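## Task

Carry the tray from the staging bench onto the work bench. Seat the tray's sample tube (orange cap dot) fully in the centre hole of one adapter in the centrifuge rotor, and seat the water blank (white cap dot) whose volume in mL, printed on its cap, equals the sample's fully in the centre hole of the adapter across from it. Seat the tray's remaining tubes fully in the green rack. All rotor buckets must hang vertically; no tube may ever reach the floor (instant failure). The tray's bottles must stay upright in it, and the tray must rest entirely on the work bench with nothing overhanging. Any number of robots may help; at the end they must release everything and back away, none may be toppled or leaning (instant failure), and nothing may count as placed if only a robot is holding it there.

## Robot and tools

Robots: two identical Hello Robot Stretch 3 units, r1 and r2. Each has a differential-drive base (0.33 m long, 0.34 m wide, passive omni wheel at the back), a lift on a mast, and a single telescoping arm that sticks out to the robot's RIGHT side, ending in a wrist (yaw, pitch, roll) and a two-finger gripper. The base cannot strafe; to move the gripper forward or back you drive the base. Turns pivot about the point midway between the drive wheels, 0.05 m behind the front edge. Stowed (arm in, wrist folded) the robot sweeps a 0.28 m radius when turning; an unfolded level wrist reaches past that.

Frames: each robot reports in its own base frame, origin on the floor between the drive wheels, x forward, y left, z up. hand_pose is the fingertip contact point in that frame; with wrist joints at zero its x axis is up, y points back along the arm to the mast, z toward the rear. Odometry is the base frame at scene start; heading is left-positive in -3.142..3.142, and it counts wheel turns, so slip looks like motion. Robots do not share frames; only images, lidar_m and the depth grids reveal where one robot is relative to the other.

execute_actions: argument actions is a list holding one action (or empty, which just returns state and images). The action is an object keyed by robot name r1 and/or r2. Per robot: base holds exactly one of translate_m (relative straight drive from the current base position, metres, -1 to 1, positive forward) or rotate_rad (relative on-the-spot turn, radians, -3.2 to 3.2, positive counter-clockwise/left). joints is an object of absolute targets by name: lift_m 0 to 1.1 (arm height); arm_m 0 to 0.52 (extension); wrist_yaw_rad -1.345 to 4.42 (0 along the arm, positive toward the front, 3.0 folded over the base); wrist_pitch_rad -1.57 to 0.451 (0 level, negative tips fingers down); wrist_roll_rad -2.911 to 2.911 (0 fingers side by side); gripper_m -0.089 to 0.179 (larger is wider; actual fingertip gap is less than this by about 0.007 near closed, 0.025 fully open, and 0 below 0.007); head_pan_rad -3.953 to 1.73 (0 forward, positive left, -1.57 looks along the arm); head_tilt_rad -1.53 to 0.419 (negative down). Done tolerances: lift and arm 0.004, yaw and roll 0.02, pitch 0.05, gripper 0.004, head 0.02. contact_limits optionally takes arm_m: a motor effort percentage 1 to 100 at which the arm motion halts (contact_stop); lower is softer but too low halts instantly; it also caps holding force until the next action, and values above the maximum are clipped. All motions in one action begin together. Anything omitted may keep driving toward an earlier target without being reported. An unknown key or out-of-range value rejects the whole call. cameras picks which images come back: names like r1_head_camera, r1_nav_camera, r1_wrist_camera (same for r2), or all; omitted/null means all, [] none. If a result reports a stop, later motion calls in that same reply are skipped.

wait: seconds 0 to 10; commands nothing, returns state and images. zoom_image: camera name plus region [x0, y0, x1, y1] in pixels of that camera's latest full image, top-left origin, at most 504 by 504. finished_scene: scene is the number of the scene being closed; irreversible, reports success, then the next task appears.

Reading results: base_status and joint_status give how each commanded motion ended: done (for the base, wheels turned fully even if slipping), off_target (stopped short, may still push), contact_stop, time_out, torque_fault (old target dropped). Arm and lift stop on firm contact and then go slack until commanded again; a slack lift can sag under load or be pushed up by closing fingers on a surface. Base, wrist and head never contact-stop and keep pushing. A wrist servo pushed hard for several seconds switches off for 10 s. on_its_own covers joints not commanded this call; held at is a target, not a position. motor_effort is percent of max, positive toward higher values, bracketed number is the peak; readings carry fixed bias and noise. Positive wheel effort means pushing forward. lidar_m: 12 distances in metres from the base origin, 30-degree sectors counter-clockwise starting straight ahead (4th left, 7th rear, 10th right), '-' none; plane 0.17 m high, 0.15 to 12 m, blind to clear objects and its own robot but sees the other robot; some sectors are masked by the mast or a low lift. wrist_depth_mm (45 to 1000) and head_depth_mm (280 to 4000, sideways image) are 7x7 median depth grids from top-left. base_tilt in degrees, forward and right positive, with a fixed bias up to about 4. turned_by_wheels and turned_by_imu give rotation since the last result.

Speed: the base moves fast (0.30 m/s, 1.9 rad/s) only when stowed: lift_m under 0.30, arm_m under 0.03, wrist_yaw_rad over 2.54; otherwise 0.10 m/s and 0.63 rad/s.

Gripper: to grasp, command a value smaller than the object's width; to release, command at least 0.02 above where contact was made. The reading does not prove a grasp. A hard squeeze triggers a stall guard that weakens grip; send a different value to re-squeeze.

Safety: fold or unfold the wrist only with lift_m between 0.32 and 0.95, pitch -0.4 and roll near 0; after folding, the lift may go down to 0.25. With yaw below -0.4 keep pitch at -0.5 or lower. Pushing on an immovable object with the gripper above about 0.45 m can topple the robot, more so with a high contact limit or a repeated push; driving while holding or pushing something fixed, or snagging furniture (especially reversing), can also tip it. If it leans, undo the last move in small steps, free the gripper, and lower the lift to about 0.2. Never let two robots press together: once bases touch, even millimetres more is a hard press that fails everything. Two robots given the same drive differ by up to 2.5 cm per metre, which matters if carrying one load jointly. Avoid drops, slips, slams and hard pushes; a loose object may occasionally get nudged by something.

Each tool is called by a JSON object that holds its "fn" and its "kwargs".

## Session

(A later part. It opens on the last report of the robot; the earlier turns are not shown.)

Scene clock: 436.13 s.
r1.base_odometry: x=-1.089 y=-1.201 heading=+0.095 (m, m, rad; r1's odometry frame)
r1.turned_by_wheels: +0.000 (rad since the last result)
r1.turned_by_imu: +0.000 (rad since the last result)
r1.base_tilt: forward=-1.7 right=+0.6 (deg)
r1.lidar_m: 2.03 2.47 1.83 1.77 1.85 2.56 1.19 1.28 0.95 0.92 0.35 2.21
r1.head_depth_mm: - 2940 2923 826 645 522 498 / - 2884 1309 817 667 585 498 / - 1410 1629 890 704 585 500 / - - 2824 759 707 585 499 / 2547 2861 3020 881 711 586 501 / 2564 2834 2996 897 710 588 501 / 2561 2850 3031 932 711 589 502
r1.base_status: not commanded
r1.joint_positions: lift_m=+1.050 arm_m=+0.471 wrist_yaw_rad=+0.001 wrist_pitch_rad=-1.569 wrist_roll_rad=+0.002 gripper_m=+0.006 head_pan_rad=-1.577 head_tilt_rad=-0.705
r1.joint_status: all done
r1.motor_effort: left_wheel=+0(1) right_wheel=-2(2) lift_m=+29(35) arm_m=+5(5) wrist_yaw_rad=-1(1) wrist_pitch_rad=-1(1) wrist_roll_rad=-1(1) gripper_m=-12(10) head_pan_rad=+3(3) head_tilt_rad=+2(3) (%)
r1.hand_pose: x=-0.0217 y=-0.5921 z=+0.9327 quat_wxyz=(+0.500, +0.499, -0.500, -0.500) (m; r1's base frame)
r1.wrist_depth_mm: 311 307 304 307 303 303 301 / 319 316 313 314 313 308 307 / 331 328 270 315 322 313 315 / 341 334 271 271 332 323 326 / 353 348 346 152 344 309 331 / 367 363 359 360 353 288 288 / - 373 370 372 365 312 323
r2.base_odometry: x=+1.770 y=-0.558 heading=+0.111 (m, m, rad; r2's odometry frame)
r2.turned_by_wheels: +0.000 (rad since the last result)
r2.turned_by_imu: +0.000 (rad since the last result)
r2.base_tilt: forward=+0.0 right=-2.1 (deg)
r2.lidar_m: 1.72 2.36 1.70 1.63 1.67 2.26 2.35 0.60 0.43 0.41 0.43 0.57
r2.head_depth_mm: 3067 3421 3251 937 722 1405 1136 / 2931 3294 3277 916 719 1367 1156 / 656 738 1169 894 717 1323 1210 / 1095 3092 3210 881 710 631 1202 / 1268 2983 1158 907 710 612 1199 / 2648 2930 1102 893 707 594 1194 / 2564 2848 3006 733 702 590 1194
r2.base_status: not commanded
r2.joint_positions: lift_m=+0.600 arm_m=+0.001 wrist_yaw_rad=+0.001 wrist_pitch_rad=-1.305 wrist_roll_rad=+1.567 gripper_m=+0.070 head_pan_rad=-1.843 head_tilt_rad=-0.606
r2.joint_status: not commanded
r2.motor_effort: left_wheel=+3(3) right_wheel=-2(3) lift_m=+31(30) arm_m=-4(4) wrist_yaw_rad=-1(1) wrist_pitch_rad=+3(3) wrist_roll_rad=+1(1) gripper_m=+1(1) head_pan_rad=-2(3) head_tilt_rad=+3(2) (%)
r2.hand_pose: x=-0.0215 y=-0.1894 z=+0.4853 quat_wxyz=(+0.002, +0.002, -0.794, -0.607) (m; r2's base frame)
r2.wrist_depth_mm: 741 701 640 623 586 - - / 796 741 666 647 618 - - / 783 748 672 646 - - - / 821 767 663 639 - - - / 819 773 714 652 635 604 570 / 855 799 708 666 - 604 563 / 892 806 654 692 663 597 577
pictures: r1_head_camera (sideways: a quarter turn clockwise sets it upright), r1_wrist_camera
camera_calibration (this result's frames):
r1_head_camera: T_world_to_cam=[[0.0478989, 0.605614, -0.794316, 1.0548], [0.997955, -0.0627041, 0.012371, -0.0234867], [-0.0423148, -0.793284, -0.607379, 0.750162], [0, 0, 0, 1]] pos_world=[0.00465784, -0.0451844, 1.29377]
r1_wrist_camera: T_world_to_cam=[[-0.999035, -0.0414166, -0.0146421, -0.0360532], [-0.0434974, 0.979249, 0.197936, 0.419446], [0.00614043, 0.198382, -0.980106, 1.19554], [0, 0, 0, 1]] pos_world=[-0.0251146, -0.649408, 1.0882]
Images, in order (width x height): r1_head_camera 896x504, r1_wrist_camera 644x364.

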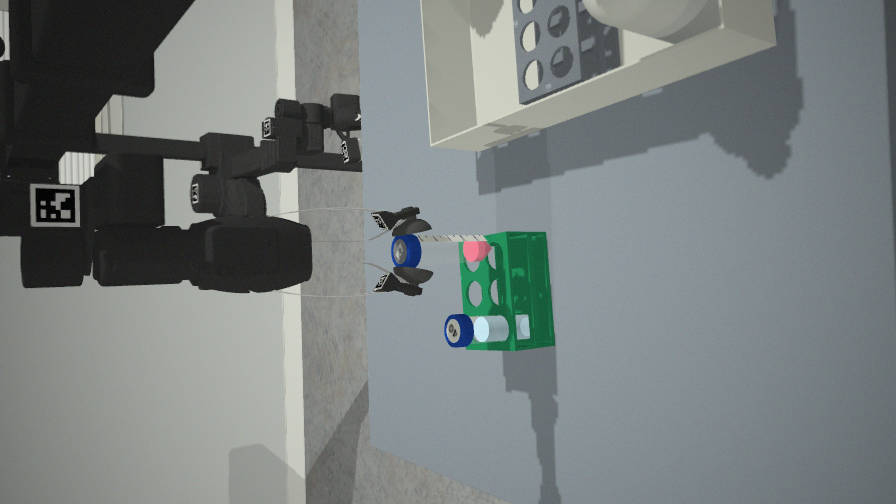

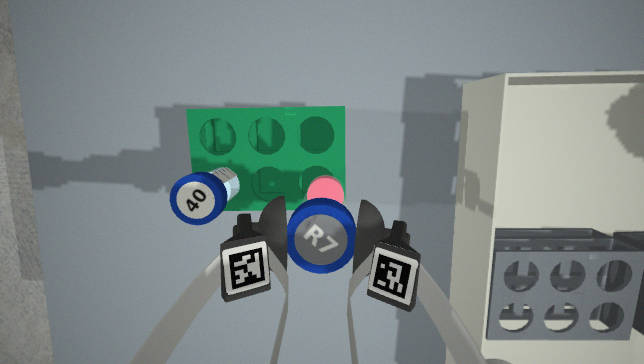

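Forward 6 mm, arm +5 mm.

{"fn": "execute_actions", "kwargs": {"actions": [{"r1":{"base":{"translate_m":0.006},"joints":{"arm_m":0.477}}}], "cameras": []}}

{"fn": "execute_actions", "kwargs": {"actions": [{"r1":{"joints":{"lift_m":1.022}}}], "cameras": ["r1_wrist_camera","r1_head_camera"]}}

{"fn": "zoom_image", "kwargs": {"camera": "r1_head_camera", "region": [360,190,580,370]}}

Scene clock: 439.90 s.
r1.base_odometry: x=-1.083 y=-1.200 heading=+0.095 (m, m, rad; r1's odometry frame)
r1.turned_by_wheels: +0.000 (rad since the last result)
r1.turned_by_imu: +0.000 (rad since the last result)
r1.base_tilt: forward=-1.7 right=+0.7 (deg)
r1.lidar_m: 2.02 2.47 1.84 1.77 1.85 2.56 1.20 1.28 0.95 0.92 0.34 2.20
r1.head_depth_mm: - 2928 2922 821 655 525 498 / - 2861 1302 824 666 584 498 / - 1404 1646 887 705 584 499 / - - 2834 739 708 585 499 / 2568 2832 2948 896 710 587 501 / 2573 2826 2986 897 711 588 500 / 2539 2835 2966 976 712 589 502
r1.base_status: done
r1.joint_positions: lift_m=+1.050 arm_m=+0.477 wrist_yaw_rad=+0.001 wrist_pitch_rad=-1.569 wrist_roll_rad=+0.002 gripper_m=+0.006 head_pan_rad=-1.577 head_tilt_rad=-0.705
r1.joint_status: all done
r1.motor_effort: left_wheel=+0(3) right_wheel=-2(4) lift_m=+29(29) arm_m=+5(6) wrist_yaw_rad=-1(1) wrist_pitch_rad=-1(1) wrist_roll_rad=-1(1) gripper_m=-11(12) head_pan_rad=+3(3) head_tilt_rad=+2(4) (%)
r1.hand_pose: x=-0.0217 y=-0.5981 z=+0.9327 quat_wxyz=(+0.500, +0.499, -0.500, -0.500) (m; r1's base frame)
r1.wrist_depth_mm: 311 306 304 305 303 303 303 / 318 317 317 314 314 311 309 / 329 327 319 319 321 315 319 / 343 335 272 271 333 322 325 / 355 348 313 152 342 323 331 / - 359 362 356 349 287 288 / - 373 373 371 369 328 357
r2.base_odometry: x=+1.770 y=-0.558 heading=+0.111 (m, m, rad; r2's odometry frame)
r2.turned_by_wheels: +0.000 (rad since the last result)
r2.turned_by_imu: +0.000 (rad since the last result)
r2.base_tilt: forward=-0.2 right=-2.0 (deg)
r2.lidar_m: 1.73 2.37 1.70 1.63 1.68 2.25 2.36 0.60 0.43 0.41 0.43 0.57
r2.head_depth_mm: 3005 3426 3301 939 722 1401 1139 / 2918 3240 3256 915 720 1367 1155 / 650 728 1168 895 715 1326 1205 / 1165 3098 3198 883 711 632 1204 / 1263 3001 1151 908 709 611 1203 / 2634 2921 1100 898 702 593 1199 / 2562 2848 3023 735 701 591 1192
r2.base_status: not commanded
r2.joint_positions: lift_m=+0.600 arm_m=+0.001 wrist_yaw_rad=+0.001 wrist_pitch_rad=-1.305 wrist_roll_rad=+1.567 gripper_m=+0.070 head_pan_rad=-1.843 head_tilt_rad=-0.606
r2.joint_status: not commanded
r2.motor_effort: left_wheel=+3(3) right_wheel=-3(2) lift_m=+30(30) arm_m=-4(4) wrist_yaw_rad=-1(1) wrist_pitch_rad=+3(3) wrist_roll_rad=+2(2) gripper_m=+1(1) head_pan_rad=-3(2) head_tilt_rad=+1(3) (%)
r2.hand_pose: x=-0.0215 y=-0.1894 z=+0.4853 quat_wxyz=(+0.002, +0.002, -0.794, -0.607) (m; r2's base frame)
r2.wrist_depth_mm: 748 701 632 625 591 - - / 779 718 659 623 613 - - / 783 744 662 635 - - - / 797 744 678 670 - - - / 831 768 693 675 630 602 556 / 857 793 721 692 - 596 573 / 888 817 643 692 661 608 579
pictures: none
No camera images: the call's "cameras" was empty. Leave "cameras" out to get every camera's image.

Scene clock: 440.93 s.
r1.base_odometry: x=-1.083 y=-1.200 heading=+0.095 (m, m, rad; r1's odometry frame)
r1.turned_by_wheels: +0.000 (rad since the last result)
r1.turned_by_imu: +0.000 (rad since the last result)
r1.base_tilt: forward=-1.7 right=+0.6 (deg)
r1.lidar_m: 2.02 2.47 1.83 1.77 1.85 2.56 1.20 1.28 0.95 0.92 0.35 2.20
r1.head_depth_mm: 2557 - 2918 824 656 525 499 / 2521 2877 1309 825 665 584 499 / 2518 1399 2686 892 706 585 500 / 2493 - 2714 804 706 586 500 / 2565 2853 2981 896 709 585 501 / 2564 2844 2990 897 711 587 501 / 2548 2833 3004 972 711 589 501
r1.base_status: not commanded
r1.joint_positions: lift_m=+1.022 arm_m=+0.477 wrist_yaw_rad=+0.001 wrist_pitch_rad=-1.569 wrist_roll_rad=+0.002 gripper_m=+0.006 head_pan_rad=-1.577 head_tilt_rad=-0.705
r1.joint_status: all done
r1.motor_effort: left_wheel=+0(0) right_wheel=-1(1) lift_m=+29(29) arm_m=+5(5) wrist_yaw_rad=-1(0) wrist_pitch_rad=-1(1) wrist_roll_rad=-1(0) gripper_m=-11(11) head_pan_rad=+2(3) head_tilt_rad=+2(3) (%)
r1.hand_pose: x=-0.0217 y=-0.5981 z=+0.9047 quat_wxyz=(+0.500, +0.499, -0.500, -0.500) (m; r1's base frame)
r1.wrist_depth_mm: 283 281 280 279 277 276 275 / 291 285 287 286 288 284 282 / 301 298 268 292 293 269 290 / 311 307 243 243 304 296 298 / 319 318 192 152 311 296 304 / 331 329 331 328 323 274 282 / 345 344 340 337 334 270 266
r2.base_odometry: x=+1.770 y=-0.558 heading=+0.111 (m, m, rad; r2's odometry frame)
r2.turned_by_wheels: +0.000 (rad since the last result)
r2.turned_by_imu: +0.000 (rad since the last result)
r2.base_tilt: forward=+0.0 right=-2.0 (deg)
r2.lidar_m: 1.73 2.36 1.70 1.63 1.68 2.26 2.36 0.60 0.43 0.41 0.43 0.57
r2.head_depth_mm: 3022 3415 3280 936 722 1403 1138 / 2916 3259 3242 916 718 1365 1157 / 696 708 1112 896 714 1320 1214 / 1163 3125 3220 886 712 631 1202 / 1192 2966 1162 907 708 611 1199 / 2554 2905 1101 896 708 593 1194 / 2565 2838 3008 733 704 589 1192
r2.base_status: not commanded
r2.joint_positions: lift_m=+0.600 arm_m=+0.001 wrist_yaw_rad=+0.001 wrist_pitch_rad=-1.305 wrist_roll_rad=+1.567 gripper_m=+0.070 head_pan_rad=-1.843 head_tilt_rad=-0.606
r2.joint_status: not commanded
r2.motor_effort: left_wheel=+3(3) right_wheel=-2(2) lift_m=+30(30) arm_m=-4(4) wrist_yaw_rad=-1(0) wrist_pitch_rad=+3(3) wrist_roll_rad=+1(2) gripper_m=+1(1) head_pan_rad=-2(2) head_tilt_rad=+2(3) (%)
r2.hand_pose: x=-0.0215 y=-0.1894 z=+0.4853 quat_wxyz=(+0.002, +0.002, -0.794, -0.607) (m; r2's base frame)
r2.wrist_depth_mm: 763 695 653 620 595 - - / 799 724 650 631 611 - - / 773 750 672 652 - - - / 829 741 672 662 - - - / 813 774 710 680 636 581 555 / 863 795 710 685 - 599 570 / 841 840 657 709 649 610 573
pictures: r1_head_camera (sideways: a quarter turn clockwise sets it upright), r1_wrist_camera
camera_calibration (this result's frames):
r1_head_camera: T_world_to_cam=[[0.0478987, 0.605614, -0.794316, 1.0548], [0.997956, -0.0627039, 0.012371, -0.0234868], [-0.0423147, -0.793285, -0.607379, 0.750161], [0, 0, 0, 1]] pos_world=[0.00465785, -0.0451844, 1.29377]
r1_wrist_camera: T_world_to_cam=[[-0.999035, -0.0414181, -0.0146421, -0.0367125], [-0.0434989, 0.979249, 0.197936, 0.430863], [0.00614013, 0.198382, -0.980106, 1.16928], [0, 0, 0, 1]] pos_world=[-0.0251146, -0.655406, 1.0602]
Images, in order (width x height): r1_head_camera 896x504, r1_wrist_camera 644x364.

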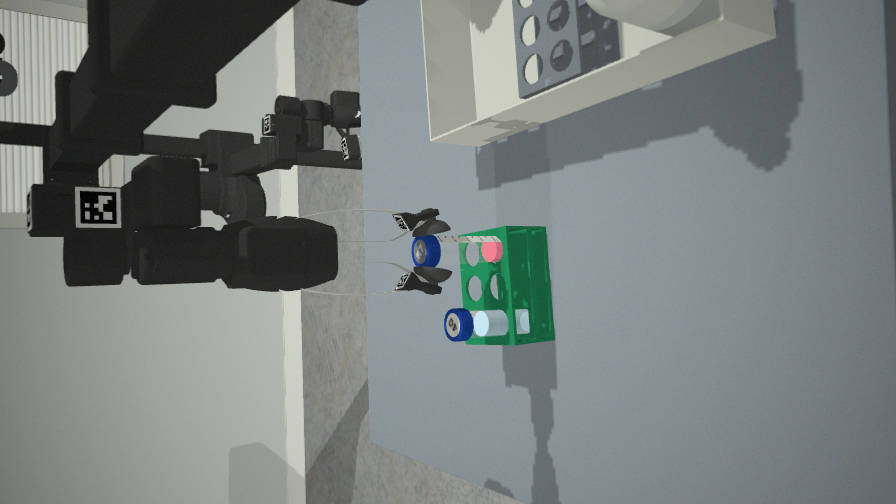

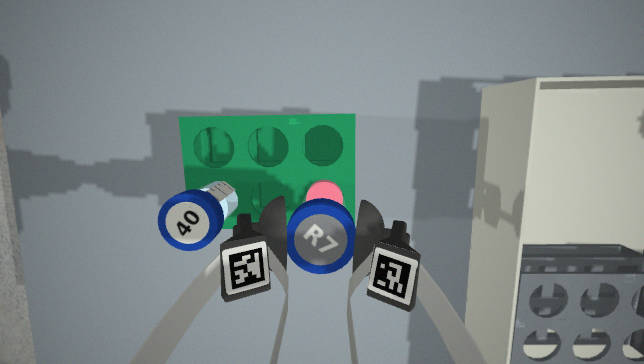

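Region (360, 190, 580, 370) of r1_head_camera's 896x504 image, scaled by 2.291, with more detail than that image has; it fills the top 412 rows of this view, and the rest is white.

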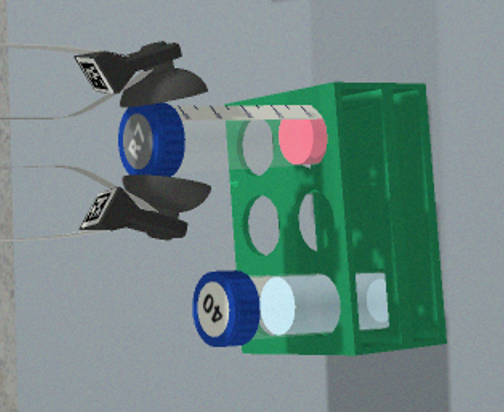

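{"fn": "execute_actions", "kwargs": {"actions": [{"r1":{"joints":{"lift_m":0.994}}}], "cameras": []}}

{"fn": "execute_actions", "kwargs": {"actions": [{"r1":{"joints":{"gripper_m":0.052}}}], "cameras": ["r1_wrist_camera"]}}

{"fn": "execute_actions", "kwargs": {"actions": [{"r1":{"joints":{"lift_m":1.06}}}], "cameras": []}}

{"fn": "execute_actions", "kwargs": {"actions": [{"r1":{"joints":{"arm_m":0.05}}}], "cameras": ["r2_head_camera","r1_nav_camera"]}}

{"fn": "zoom_image", "kwargs": {"camera": "r2_head_camera", "region": [320,80,500,240]}}

Scene clock: 446.90 s.
r1.base_odometry: x=-1.083 y=-1.200 heading=+0.095 (m, m, rad; r1's odometry frame)
r1.turned_by_wheels: +0.000 (rad since the last result)
r1.turned_by_imu: +0.000 (rad since the last result)
r1.base_tilt: forward=-1.7 right=+0.5 (deg)
r1.lidar_m: 2.02 2.48 1.83 1.78 1.85 2.56 1.20 1.29 0.95 0.92 0.34 2.20
r1.head_depth_mm: 2603 - 2635 821 656 526 499 / 2553 - 1274 825 666 584 498 / 2525 1400 2682 891 705 585 499 / 2543 - - 831 707 586 500 / 2578 2879 2955 895 707 586 501 / 2548 2873 2961 897 711 588 501 / 2528 2829 2990 977 712 589 501
r1.base_status: not commanded
r1.joint_positions: lift_m=+0.994 arm_m=+0.477 wrist_yaw_rad=+0.001 wrist_pitch_rad=-1.569 wrist_roll_rad=+0.002 gripper_m=+0.006 head_pan_rad=-1.577 head_tilt_rad=-0.705
r1.joint_status: all done
r1.motor_effort: left_wheel=+1(0) right_wheel=-1(1) lift_m=+28(29) arm_m=+5(5) wrist_yaw_rad=-1(1) wrist_pitch_rad=-1(1) wrist_roll_rad=-1(1) gripper_m=-11(11) head_pan_rad=+3(3) head_tilt_rad=+3(3) (%)
r1.hand_pose: x=-0.0217 y=-0.5981 z=+0.8767 quat_wxyz=(+0.500, +0.499, -0.500, -0.500) (m; r1's base frame)
r1.wrist_depth_mm: 256 254 252 252 251 250 250 / 263 261 262 260 260 256 254 / 272 271 263 266 267 249 261 / 279 280 217 216 277 251 271 / 290 160 203 152 285 252 279 / 300 296 300 297 293 251 255 / 309 307 308 306 304 254 236
r2.base_odometry: x=+1.770 y=-0.558 heading=+0.111 (m, m, rad; r2's odometry frame)
r2.turned_by_wheels: +0.000 (rad since the last result)
r2.turned_by_imu: +0.000 (rad since the last result)
r2.base_tilt: forward=-0.2 right=-2.0 (deg)
r2.lidar_m: 1.73 2.36 1.70 1.63 1.67 2.26 2.36 0.60 0.43 0.41 0.43 0.57
r2.head_depth_mm: 3081 3444 3274 936 724 1400 1140 / 2940 3252 3247 915 720 1368 1155 / 2785 704 879 896 714 1322 1203 / 1160 3090 3212 883 711 632 1200 / 1201 2982 1158 907 708 611 1203 / 2510 2910 1103 896 705 592 1197 / 2559 2827 3008 732 703 589 1192
r2.base_status: not commanded
r2.joint_positions: lift_m=+0.600 arm_m=+0.001 wrist_yaw_rad=+0.001 wrist_pitch_rad=-1.305 wrist_roll_rad=+1.567 gripper_m=+0.070 head_pan_rad=-1.843 head_tilt_rad=-0.606
r2.joint_status: not commanded
r2.motor_effort: left_wheel=+3(3) right_wheel=-2(3) lift_m=+30(31) arm_m=-4(4) wrist_yaw_rad=+0(1) wrist_pitch_rad=+3(3) wrist_roll_rad=+2(2) gripper_m=+1(1) head_pan_rad=-2(2) head_tilt_rad=+2(1) (%)
r2.hand_pose: x=-0.0215 y=-0.1894 z=+0.4853 quat_wxyz=(+0.002, +0.002, -0.794, -0.607) (m; r2's base frame)
r2.wrist_depth_mm: 771 705 648 619 608 - - / 759 721 660 629 611 - - / 790 750 678 641 - - - / 823 766 686 648 - - - / 829 784 703 672 630 589 559 / 872 814 709 672 - 591 569 / 887 834 669 697 656 617 586
pictures: none
No camera images: the call's "cameras" was empty. Leave "cameras" out to get every camera's image.

Scene clock: 447.87 s.
r1.base_odometry: x=-1.083 y=-1.200 heading=+0.095 (m, m, rad; r1's odometry frame)
r1.turned_by_wheels: +0.000 (rad since the last result)
r1.turned_by_imu: +0.000 (rad since the last result)
r1.base_tilt: forward=-1.8 right=+0.6 (deg)
r1.lidar_m: 2.02 2.47 1.83 1.77 1.84 2.56 1.20 1.28 0.95 0.92 0.34 2.20
r1.head_depth_mm: 2608 - 2656 822 655 526 498 / 2529 - 1275 822 668 584 498 / 2550 1404 2683 892 706 584 499 / 2538 - - 762 708 585 500 / 2547 2873 2983 897 710 588 500 / 2554 2843 2979 896 709 587 501 / 2546 2826 3000 974 711 590 502
r1.base_status: not commanded
r1.joint_positions: lift_m=+0.994 arm_m=+0.477 wrist_yaw_rad=+0.001 wrist_pitch_rad=-1.569 wrist_roll_rad=+0.002 gripper_m=+0.052 head_pan_rad=-1.577 head_tilt_rad=-0.705
r1.joint_status: all done
r1.motor_effort: left_wheel=+0(0) right_wheel=-2(1) lift_m=+29(28) arm_m=+5(5) wrist_yaw_rad=-1(1) wrist_pitch_rad=-1(1) wrist_roll_rad=-1(0) gripper_m=+0(79) head_pan_rad=+3(3) head_tilt_rad=+3(2) (%)
r1.hand_pose: x=-0.0217 y=-0.5981 z=+0.8767 quat_wxyz=(+0.500, +0.499, -0.500, -0.500) (m; r1's base frame)
r1.wrist_depth_mm: 256 256 254 252 250 251 250 / 263 263 261 261 259 256 254 / 272 268 263 266 267 249 260 / 279 277 218 217 275 251 270 / 290 161 169 160 283 253 281 / 298 298 300 294 294 253 257 / 311 308 308 304 305 233 236
r2.base_odometry: x=+1.770 y=-0.558 heading=+0.111 (m, m, rad; r2's odometry frame)
r2.turned_by_wheels: +0.000 (rad since the last result)
r2.turned_by_imu: +0.000 (rad since the last result)
r2.base_tilt: forward=-0.1 right=-2.0 (deg)
r2.lidar_m: 1.73 2.37 1.70 1.63 1.67 2.25 2.36 0.60 0.43 0.41 0.42 0.57
r2.head_depth_mm: 3021 3433 3250 935 722 1398 1134 / 2918 3279 3263 915 716 1367 1160 / 2769 704 886 897 717 1319 1203 / 1154 3069 3219 882 711 630 1201 / 1204 2988 1160 909 708 611 1202 / 2521 2926 1096 898 707 592 1191 / 2571 2822 3042 733 703 590 1192
r2.base_status: not commanded
r2.joint_positions: lift_m=+0.600 arm_m=+0.001 wrist_yaw_rad=+0.001 wrist_pitch_rad=-1.305 wrist_roll_rad=+1.567 gripper_m=+0.070 head_pan_rad=-1.843 head_tilt_rad=-0.606
r2.joint_status: not commanded
r2.motor_effort: left_wheel=+3(3) right_wheel=-3(2) lift_m=+30(30) arm_m=-4(4) wrist_yaw_rad=-1(1) wrist_pitch_rad=+3(3) wrist_roll_rad=+2(2) gripper_m=+1(1) head_pan_rad=-3(2) head_tilt_rad=+2(3) (%)
r2.hand_pose: x=-0.0215 y=-0.1894 z=+0.4853 quat_wxyz=(+0.002, +0.002, -0.794, -0.607) (m; r2's base frame)
r2.wrist_depth_mm: 761 702 621 612 580 - - / 781 722 655 630 598 - - / 799 757 673 647 - - - / 815 766 692 660 - - - / 839 768 716 668 632 606 558 / 833 779 701 682 - 597 564 / 879 800 642 714 643 593 582
pictures: r1_wrist_camera
camera_calibration (this result's frames):
r1_wrist_camera: T_world_to_cam=[[-0.999035, -0.0414168, -0.0146421, -0.0371216], [-0.0434976, 0.979249, 0.197936, 0.436404], [0.00614039, 0.198382, -0.980106, 1.14184], [0, 0, 0, 1]] pos_world=[-0.0251146, -0.655406, 1.0322]
Images, in order (width x height): r1_wrist_camera 644x364.

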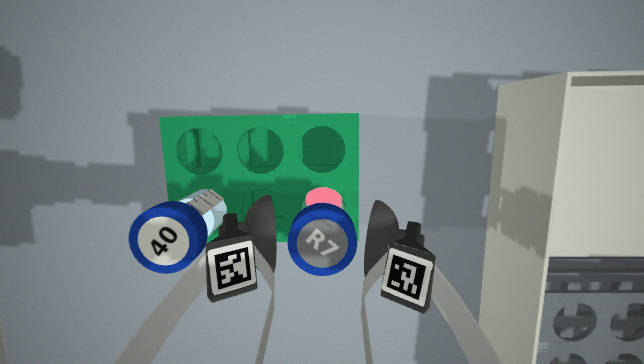

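Scene clock: 449.30 s.
r1.base_odometry: x=-1.083 y=-1.200 heading=+0.095 (m, m, rad; r1's odometry frame)
r1.turned_by_wheels: +0.000 (rad since the last result)
r1.turned_by_imu: +0.000 (rad since the last result)
r1.base_tilt: forward=-1.6 right=+0.8 (deg)
r1.lidar_m: 2.02 2.47 1.83 1.77 1.85 2.56 1.20 1.28 0.95 0.92 0.34 2.20
r1.head_depth_mm: - 2897 2942 821 655 526 498 / 2637 2835 1305 824 666 584 498 / - 1410 2692 891 706 585 499 / - - 2814 800 709 586 499 / 2565 2865 2991 897 709 586 501 / 2564 2826 2964 897 712 587 501 / 2566 2836 2961 972 710 589 501
r1.base_status: not commanded
r1.joint_positions: lift_m=+1.060 arm_m=+0.477 wrist_yaw_rad=+0.001 wrist_pitch_rad=-1.569 wrist_roll_rad=+0.002 gripper_m=+0.052 head_pan_rad=-1.577 head_tilt_rad=-0.705
r1.joint_status: all done
r1.motor_effort: left_wheel=+0(0) right_wheel=-2(2) lift_m=+40(43) arm_m=+5(5) wrist_yaw_rad=+0(1) wrist_pitch_rad=-1(1) wrist_roll_rad=-1(1) gripper_m=+0(1) head_pan_rad=+3(3) head_tilt_rad=+3(3) (%)
r1.hand_pose: x=-0.0217 y=-0.5981 z=+0.9422 quat_wxyz=(+0.500, +0.499, -0.500, -0.500) (m; r1's base frame)
r1.wrist_depth_mm: 317 315 315 311 311 310 309 / 329 326 322 324 320 317 316 / 340 335 329 330 332 322 326 / 352 349 279 280 340 334 339 / - 359 318 354 350 323 343 / - 368 373 365 367 297 302 / - 381 380 382 378 335 333
r2.base_odometry: x=+1.770 y=-0.558 heading=+0.111 (m, m, rad; r2's odometry frame)
r2.turned_by_wheels: +0.000 (rad since the last result)
r2.turned_by_imu: +0.000 (rad since the last result)
r2.base_tilt: forward=-0.2 right=-2.0 (deg)
r2.lidar_m: 1.73 2.36 1.70 1.63 1.68 2.26 2.35 0.60 0.43 0.41 0.42 0.57
r2.head_depth_mm: 3045 3408 3287 935 721 1402 1140 / 2905 3273 3239 915 718 1361 1159 / 643 755 1169 897 715 1322 1204 / 2707 3134 3220 883 711 630 1204 / 2641 2952 1154 909 707 611 1199 / 2632 2884 1101 898 706 592 1190 / 2567 2824 3003 732 702 590 1189
r2.base_status: not commanded
r2.joint_positions: lift_m=+0.600 arm_m=+0.001 wrist_yaw_rad=+0.001 wrist_pitch_rad=-1.305 wrist_roll_rad=+1.567 gripper_m=+0.070 head_pan_rad=-1.843 head_tilt_rad=-0.606
r2.joint_status: not commanded
r2.motor_effort: left_wheel=+4(3) right_wheel=-2(2) lift_m=+30(30) arm_m=-4(4) wrist_yaw_rad=-1(2) wrist_pitch_rad=+3(3) wrist_roll_rad=+1(2) gripper_m=+1(1) head_pan_rad=-2(2) head_tilt_rad=+2(2) (%)
r2.hand_pose: x=-0.0215 y=-0.1894 z=+0.4853 quat_wxyz=(+0.002, +0.002, -0.794, -0.607) (m; r2's base frame)
r2.wrist_depth_mm: 760 717 648 618 582 - - / 794 732 676 638 591 - - / 819 734 669 643 - - - / 847 744 672 646 - - - / 846 777 697 667 630 581 570 / 861 774 701 694 - 601 562 / 862 818 630 705 643 588 566
pictures: none
No camera images: the call's "cameras" was empty. Leave "cameras" out to get every camera's image.

Scene clock: 453.63 s.
r1.base_odometry: x=-1.083 y=-1.200 heading=+0.095 (m, m, rad; r1's odometry frame)
r1.turned_by_wheels: +0.000 (rad since the last result)
r1.turned_by_imu: +0.000 (rad since the last result)
r1.base_tilt: forward=-1.6 right=+0.6 (deg)
r1.lidar_m: 2.02 2.47 1.83 1.77 1.84 2.57 1.20 1.28 0.95 0.92 0.34 2.20
r1.head_depth_mm: - - - - 641 525 498 / 2505 - - - - - 488 / 2532 - - - - - 480 / 2564 - 2987 - - - 505 / 2553 2865 2980 896 711 587 500 / 2568 2818 2979 898 710 588 502 / 2569 2820 2986 976 711 589 502
r1.base_status: not commanded
r1.joint_positions: lift_m=+1.060 arm_m=+0.050 wrist_yaw_rad=+0.001 wrist_pitch_rad=-1.569 wrist_roll_rad=+0.001 gripper_m=+0.052 head_pan_rad=-1.577 head_tilt_rad=-0.705
r1.joint_status: all done
r1.motor_effort: left_wheel=+0(1) right_wheel=-2(1) lift_m=+40(41) arm_m=-5(6) wrist_yaw_rad=+0(0) wrist_pitch_rad=-1(1) wrist_roll_rad=-1(1) gripper_m=+1(0) head_pan_rad=+3(3) head_tilt_rad=+3(3) (%)
r1.hand_pose: x=-0.0217 y=-0.1718 z=+0.9422 quat_wxyz=(+0.501, +0.499, -0.500, -0.500) (m; r1's base frame)
r1.wrist_depth_mm: 322 316 316 315 313 309 291 / 329 326 326 326 322 322 319 / - - - - - - 333 / - - - - - - - / - - - - - - - / - - - - - - - / - - - - - - -
r2.base_odometry: x=+1.770 y=-0.558 heading=+0.111 (m, m, rad; r2's odometry frame)
r2.turned_by_wheels: +0.000 (rad since the last result)
r2.turned_by_imu: +0.000 (rad since the last result)
r2.base_tilt: forward=-0.1 right=-2.1 (deg)
r2.lidar_m: 1.73 2.37 1.70 1.62 1.68 2.26 2.35 0.60 0.43 0.41 0.43 0.57
r2.head_depth_mm: 3046 3404 3284 935 722 1401 1141 / 2943 3307 3268 915 717 1365 1153 / 2849 3168 3242 894 715 1323 1203 / 1067 3044 3211 882 712 632 1199 / 1270 2967 1155 910 710 610 1197 / 2661 2894 1099 898 706 593 1197 / 2558 2840 3020 731 702 589 1191
r2.base_status: not commanded
r2.joint_positions: lift_m=+0.600 arm_m=+0.001 wrist_yaw_rad=+0.001 wrist_pitch_rad=-1.305 wrist_roll_rad=+1.567 gripper_m=+0.070 head_pan_rad=-1.843 head_tilt_rad=-0.606
r2.joint_status: not commanded
r2.motor_effort: left_wheel=+3(3) right_wheel=-3(2) lift_m=+30(31) arm_m=-4(4) wrist_yaw_rad=-1(1) wrist_pitch_rad=+3(3) wrist_roll_rad=+2(2) gripper_m=+1(1) head_pan_rad=-2(3) head_tilt_rad=+1(2) (%)
r2.hand_pose: x=-0.0215 y=-0.1894 z=+0.4853 quat_wxyz=(+0.002, +0.002, -0.794, -0.607) (m; r2's base frame)
r2.wrist_depth_mm: 757 722 642 612 589 - - / 768 718 666 638 612 - - / 800 730 657 646 - - - / 801 755 687 670 - - - / 823 774 702 674 619 592 556 / 872 789 714 681 - 593 565 / 888 821 642 693 648 599 567
pictures: r1_nav_camera (sideways: a quarter turn counterclockwise sets it upright), r2_head_camera (sideways: a quarter turn clockwise sets it upright)
camera_calibration (this result's frames):
r1_nav_camera: T_world_to_cam=[[0.0265656, -0.628985, 0.776963, -0.974898], [-0.998743, -0.0497484, -0.00612482, 0.0613163], [0.0425051, -0.775824, -0.629516, 0.770652], [0, 0, 0, 1]] pos_world=[0.0543813, -0.0122555, 1.24297]
r2_head_camera: T_world_to_cam=[[0.111117, 0.555444, -0.824096, 1.08914], [0.972432, -0.231827, -0.025135, 0.033331], [-0.205009, -0.798585, -0.565892, 0.693278], [0, 0, 0, 1]] pos_world=[-0.0113059, -0.0435905, 1.29072]
Images, in order (width x height): r1_nav_camera 672x504, r2_head_camera 896x504.

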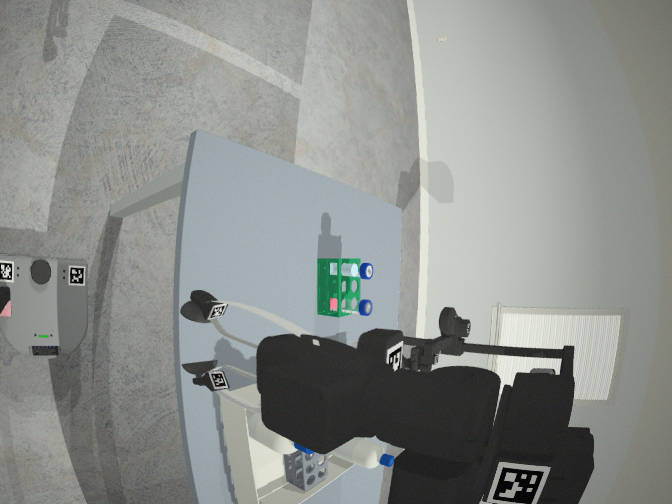

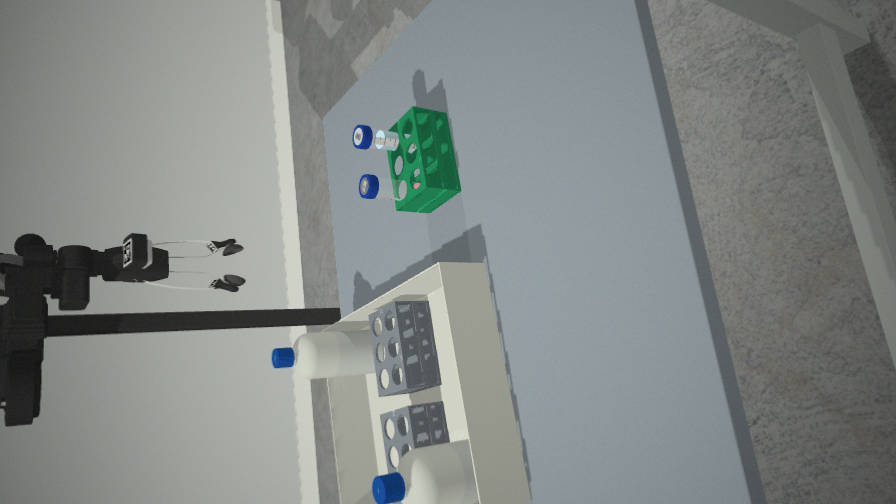

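Region (320, 80, 500, 240) of r2_head_camera's 896x504 image, scaled by 2.800, with more detail than that image has.

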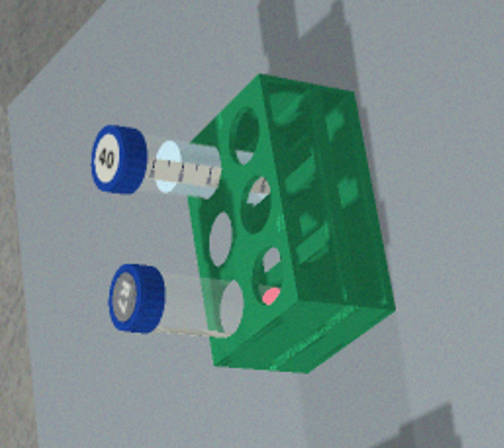

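{"fn": "finished_scene", "kwargs": {"scene": 1}}

The scene is finished: the task was done.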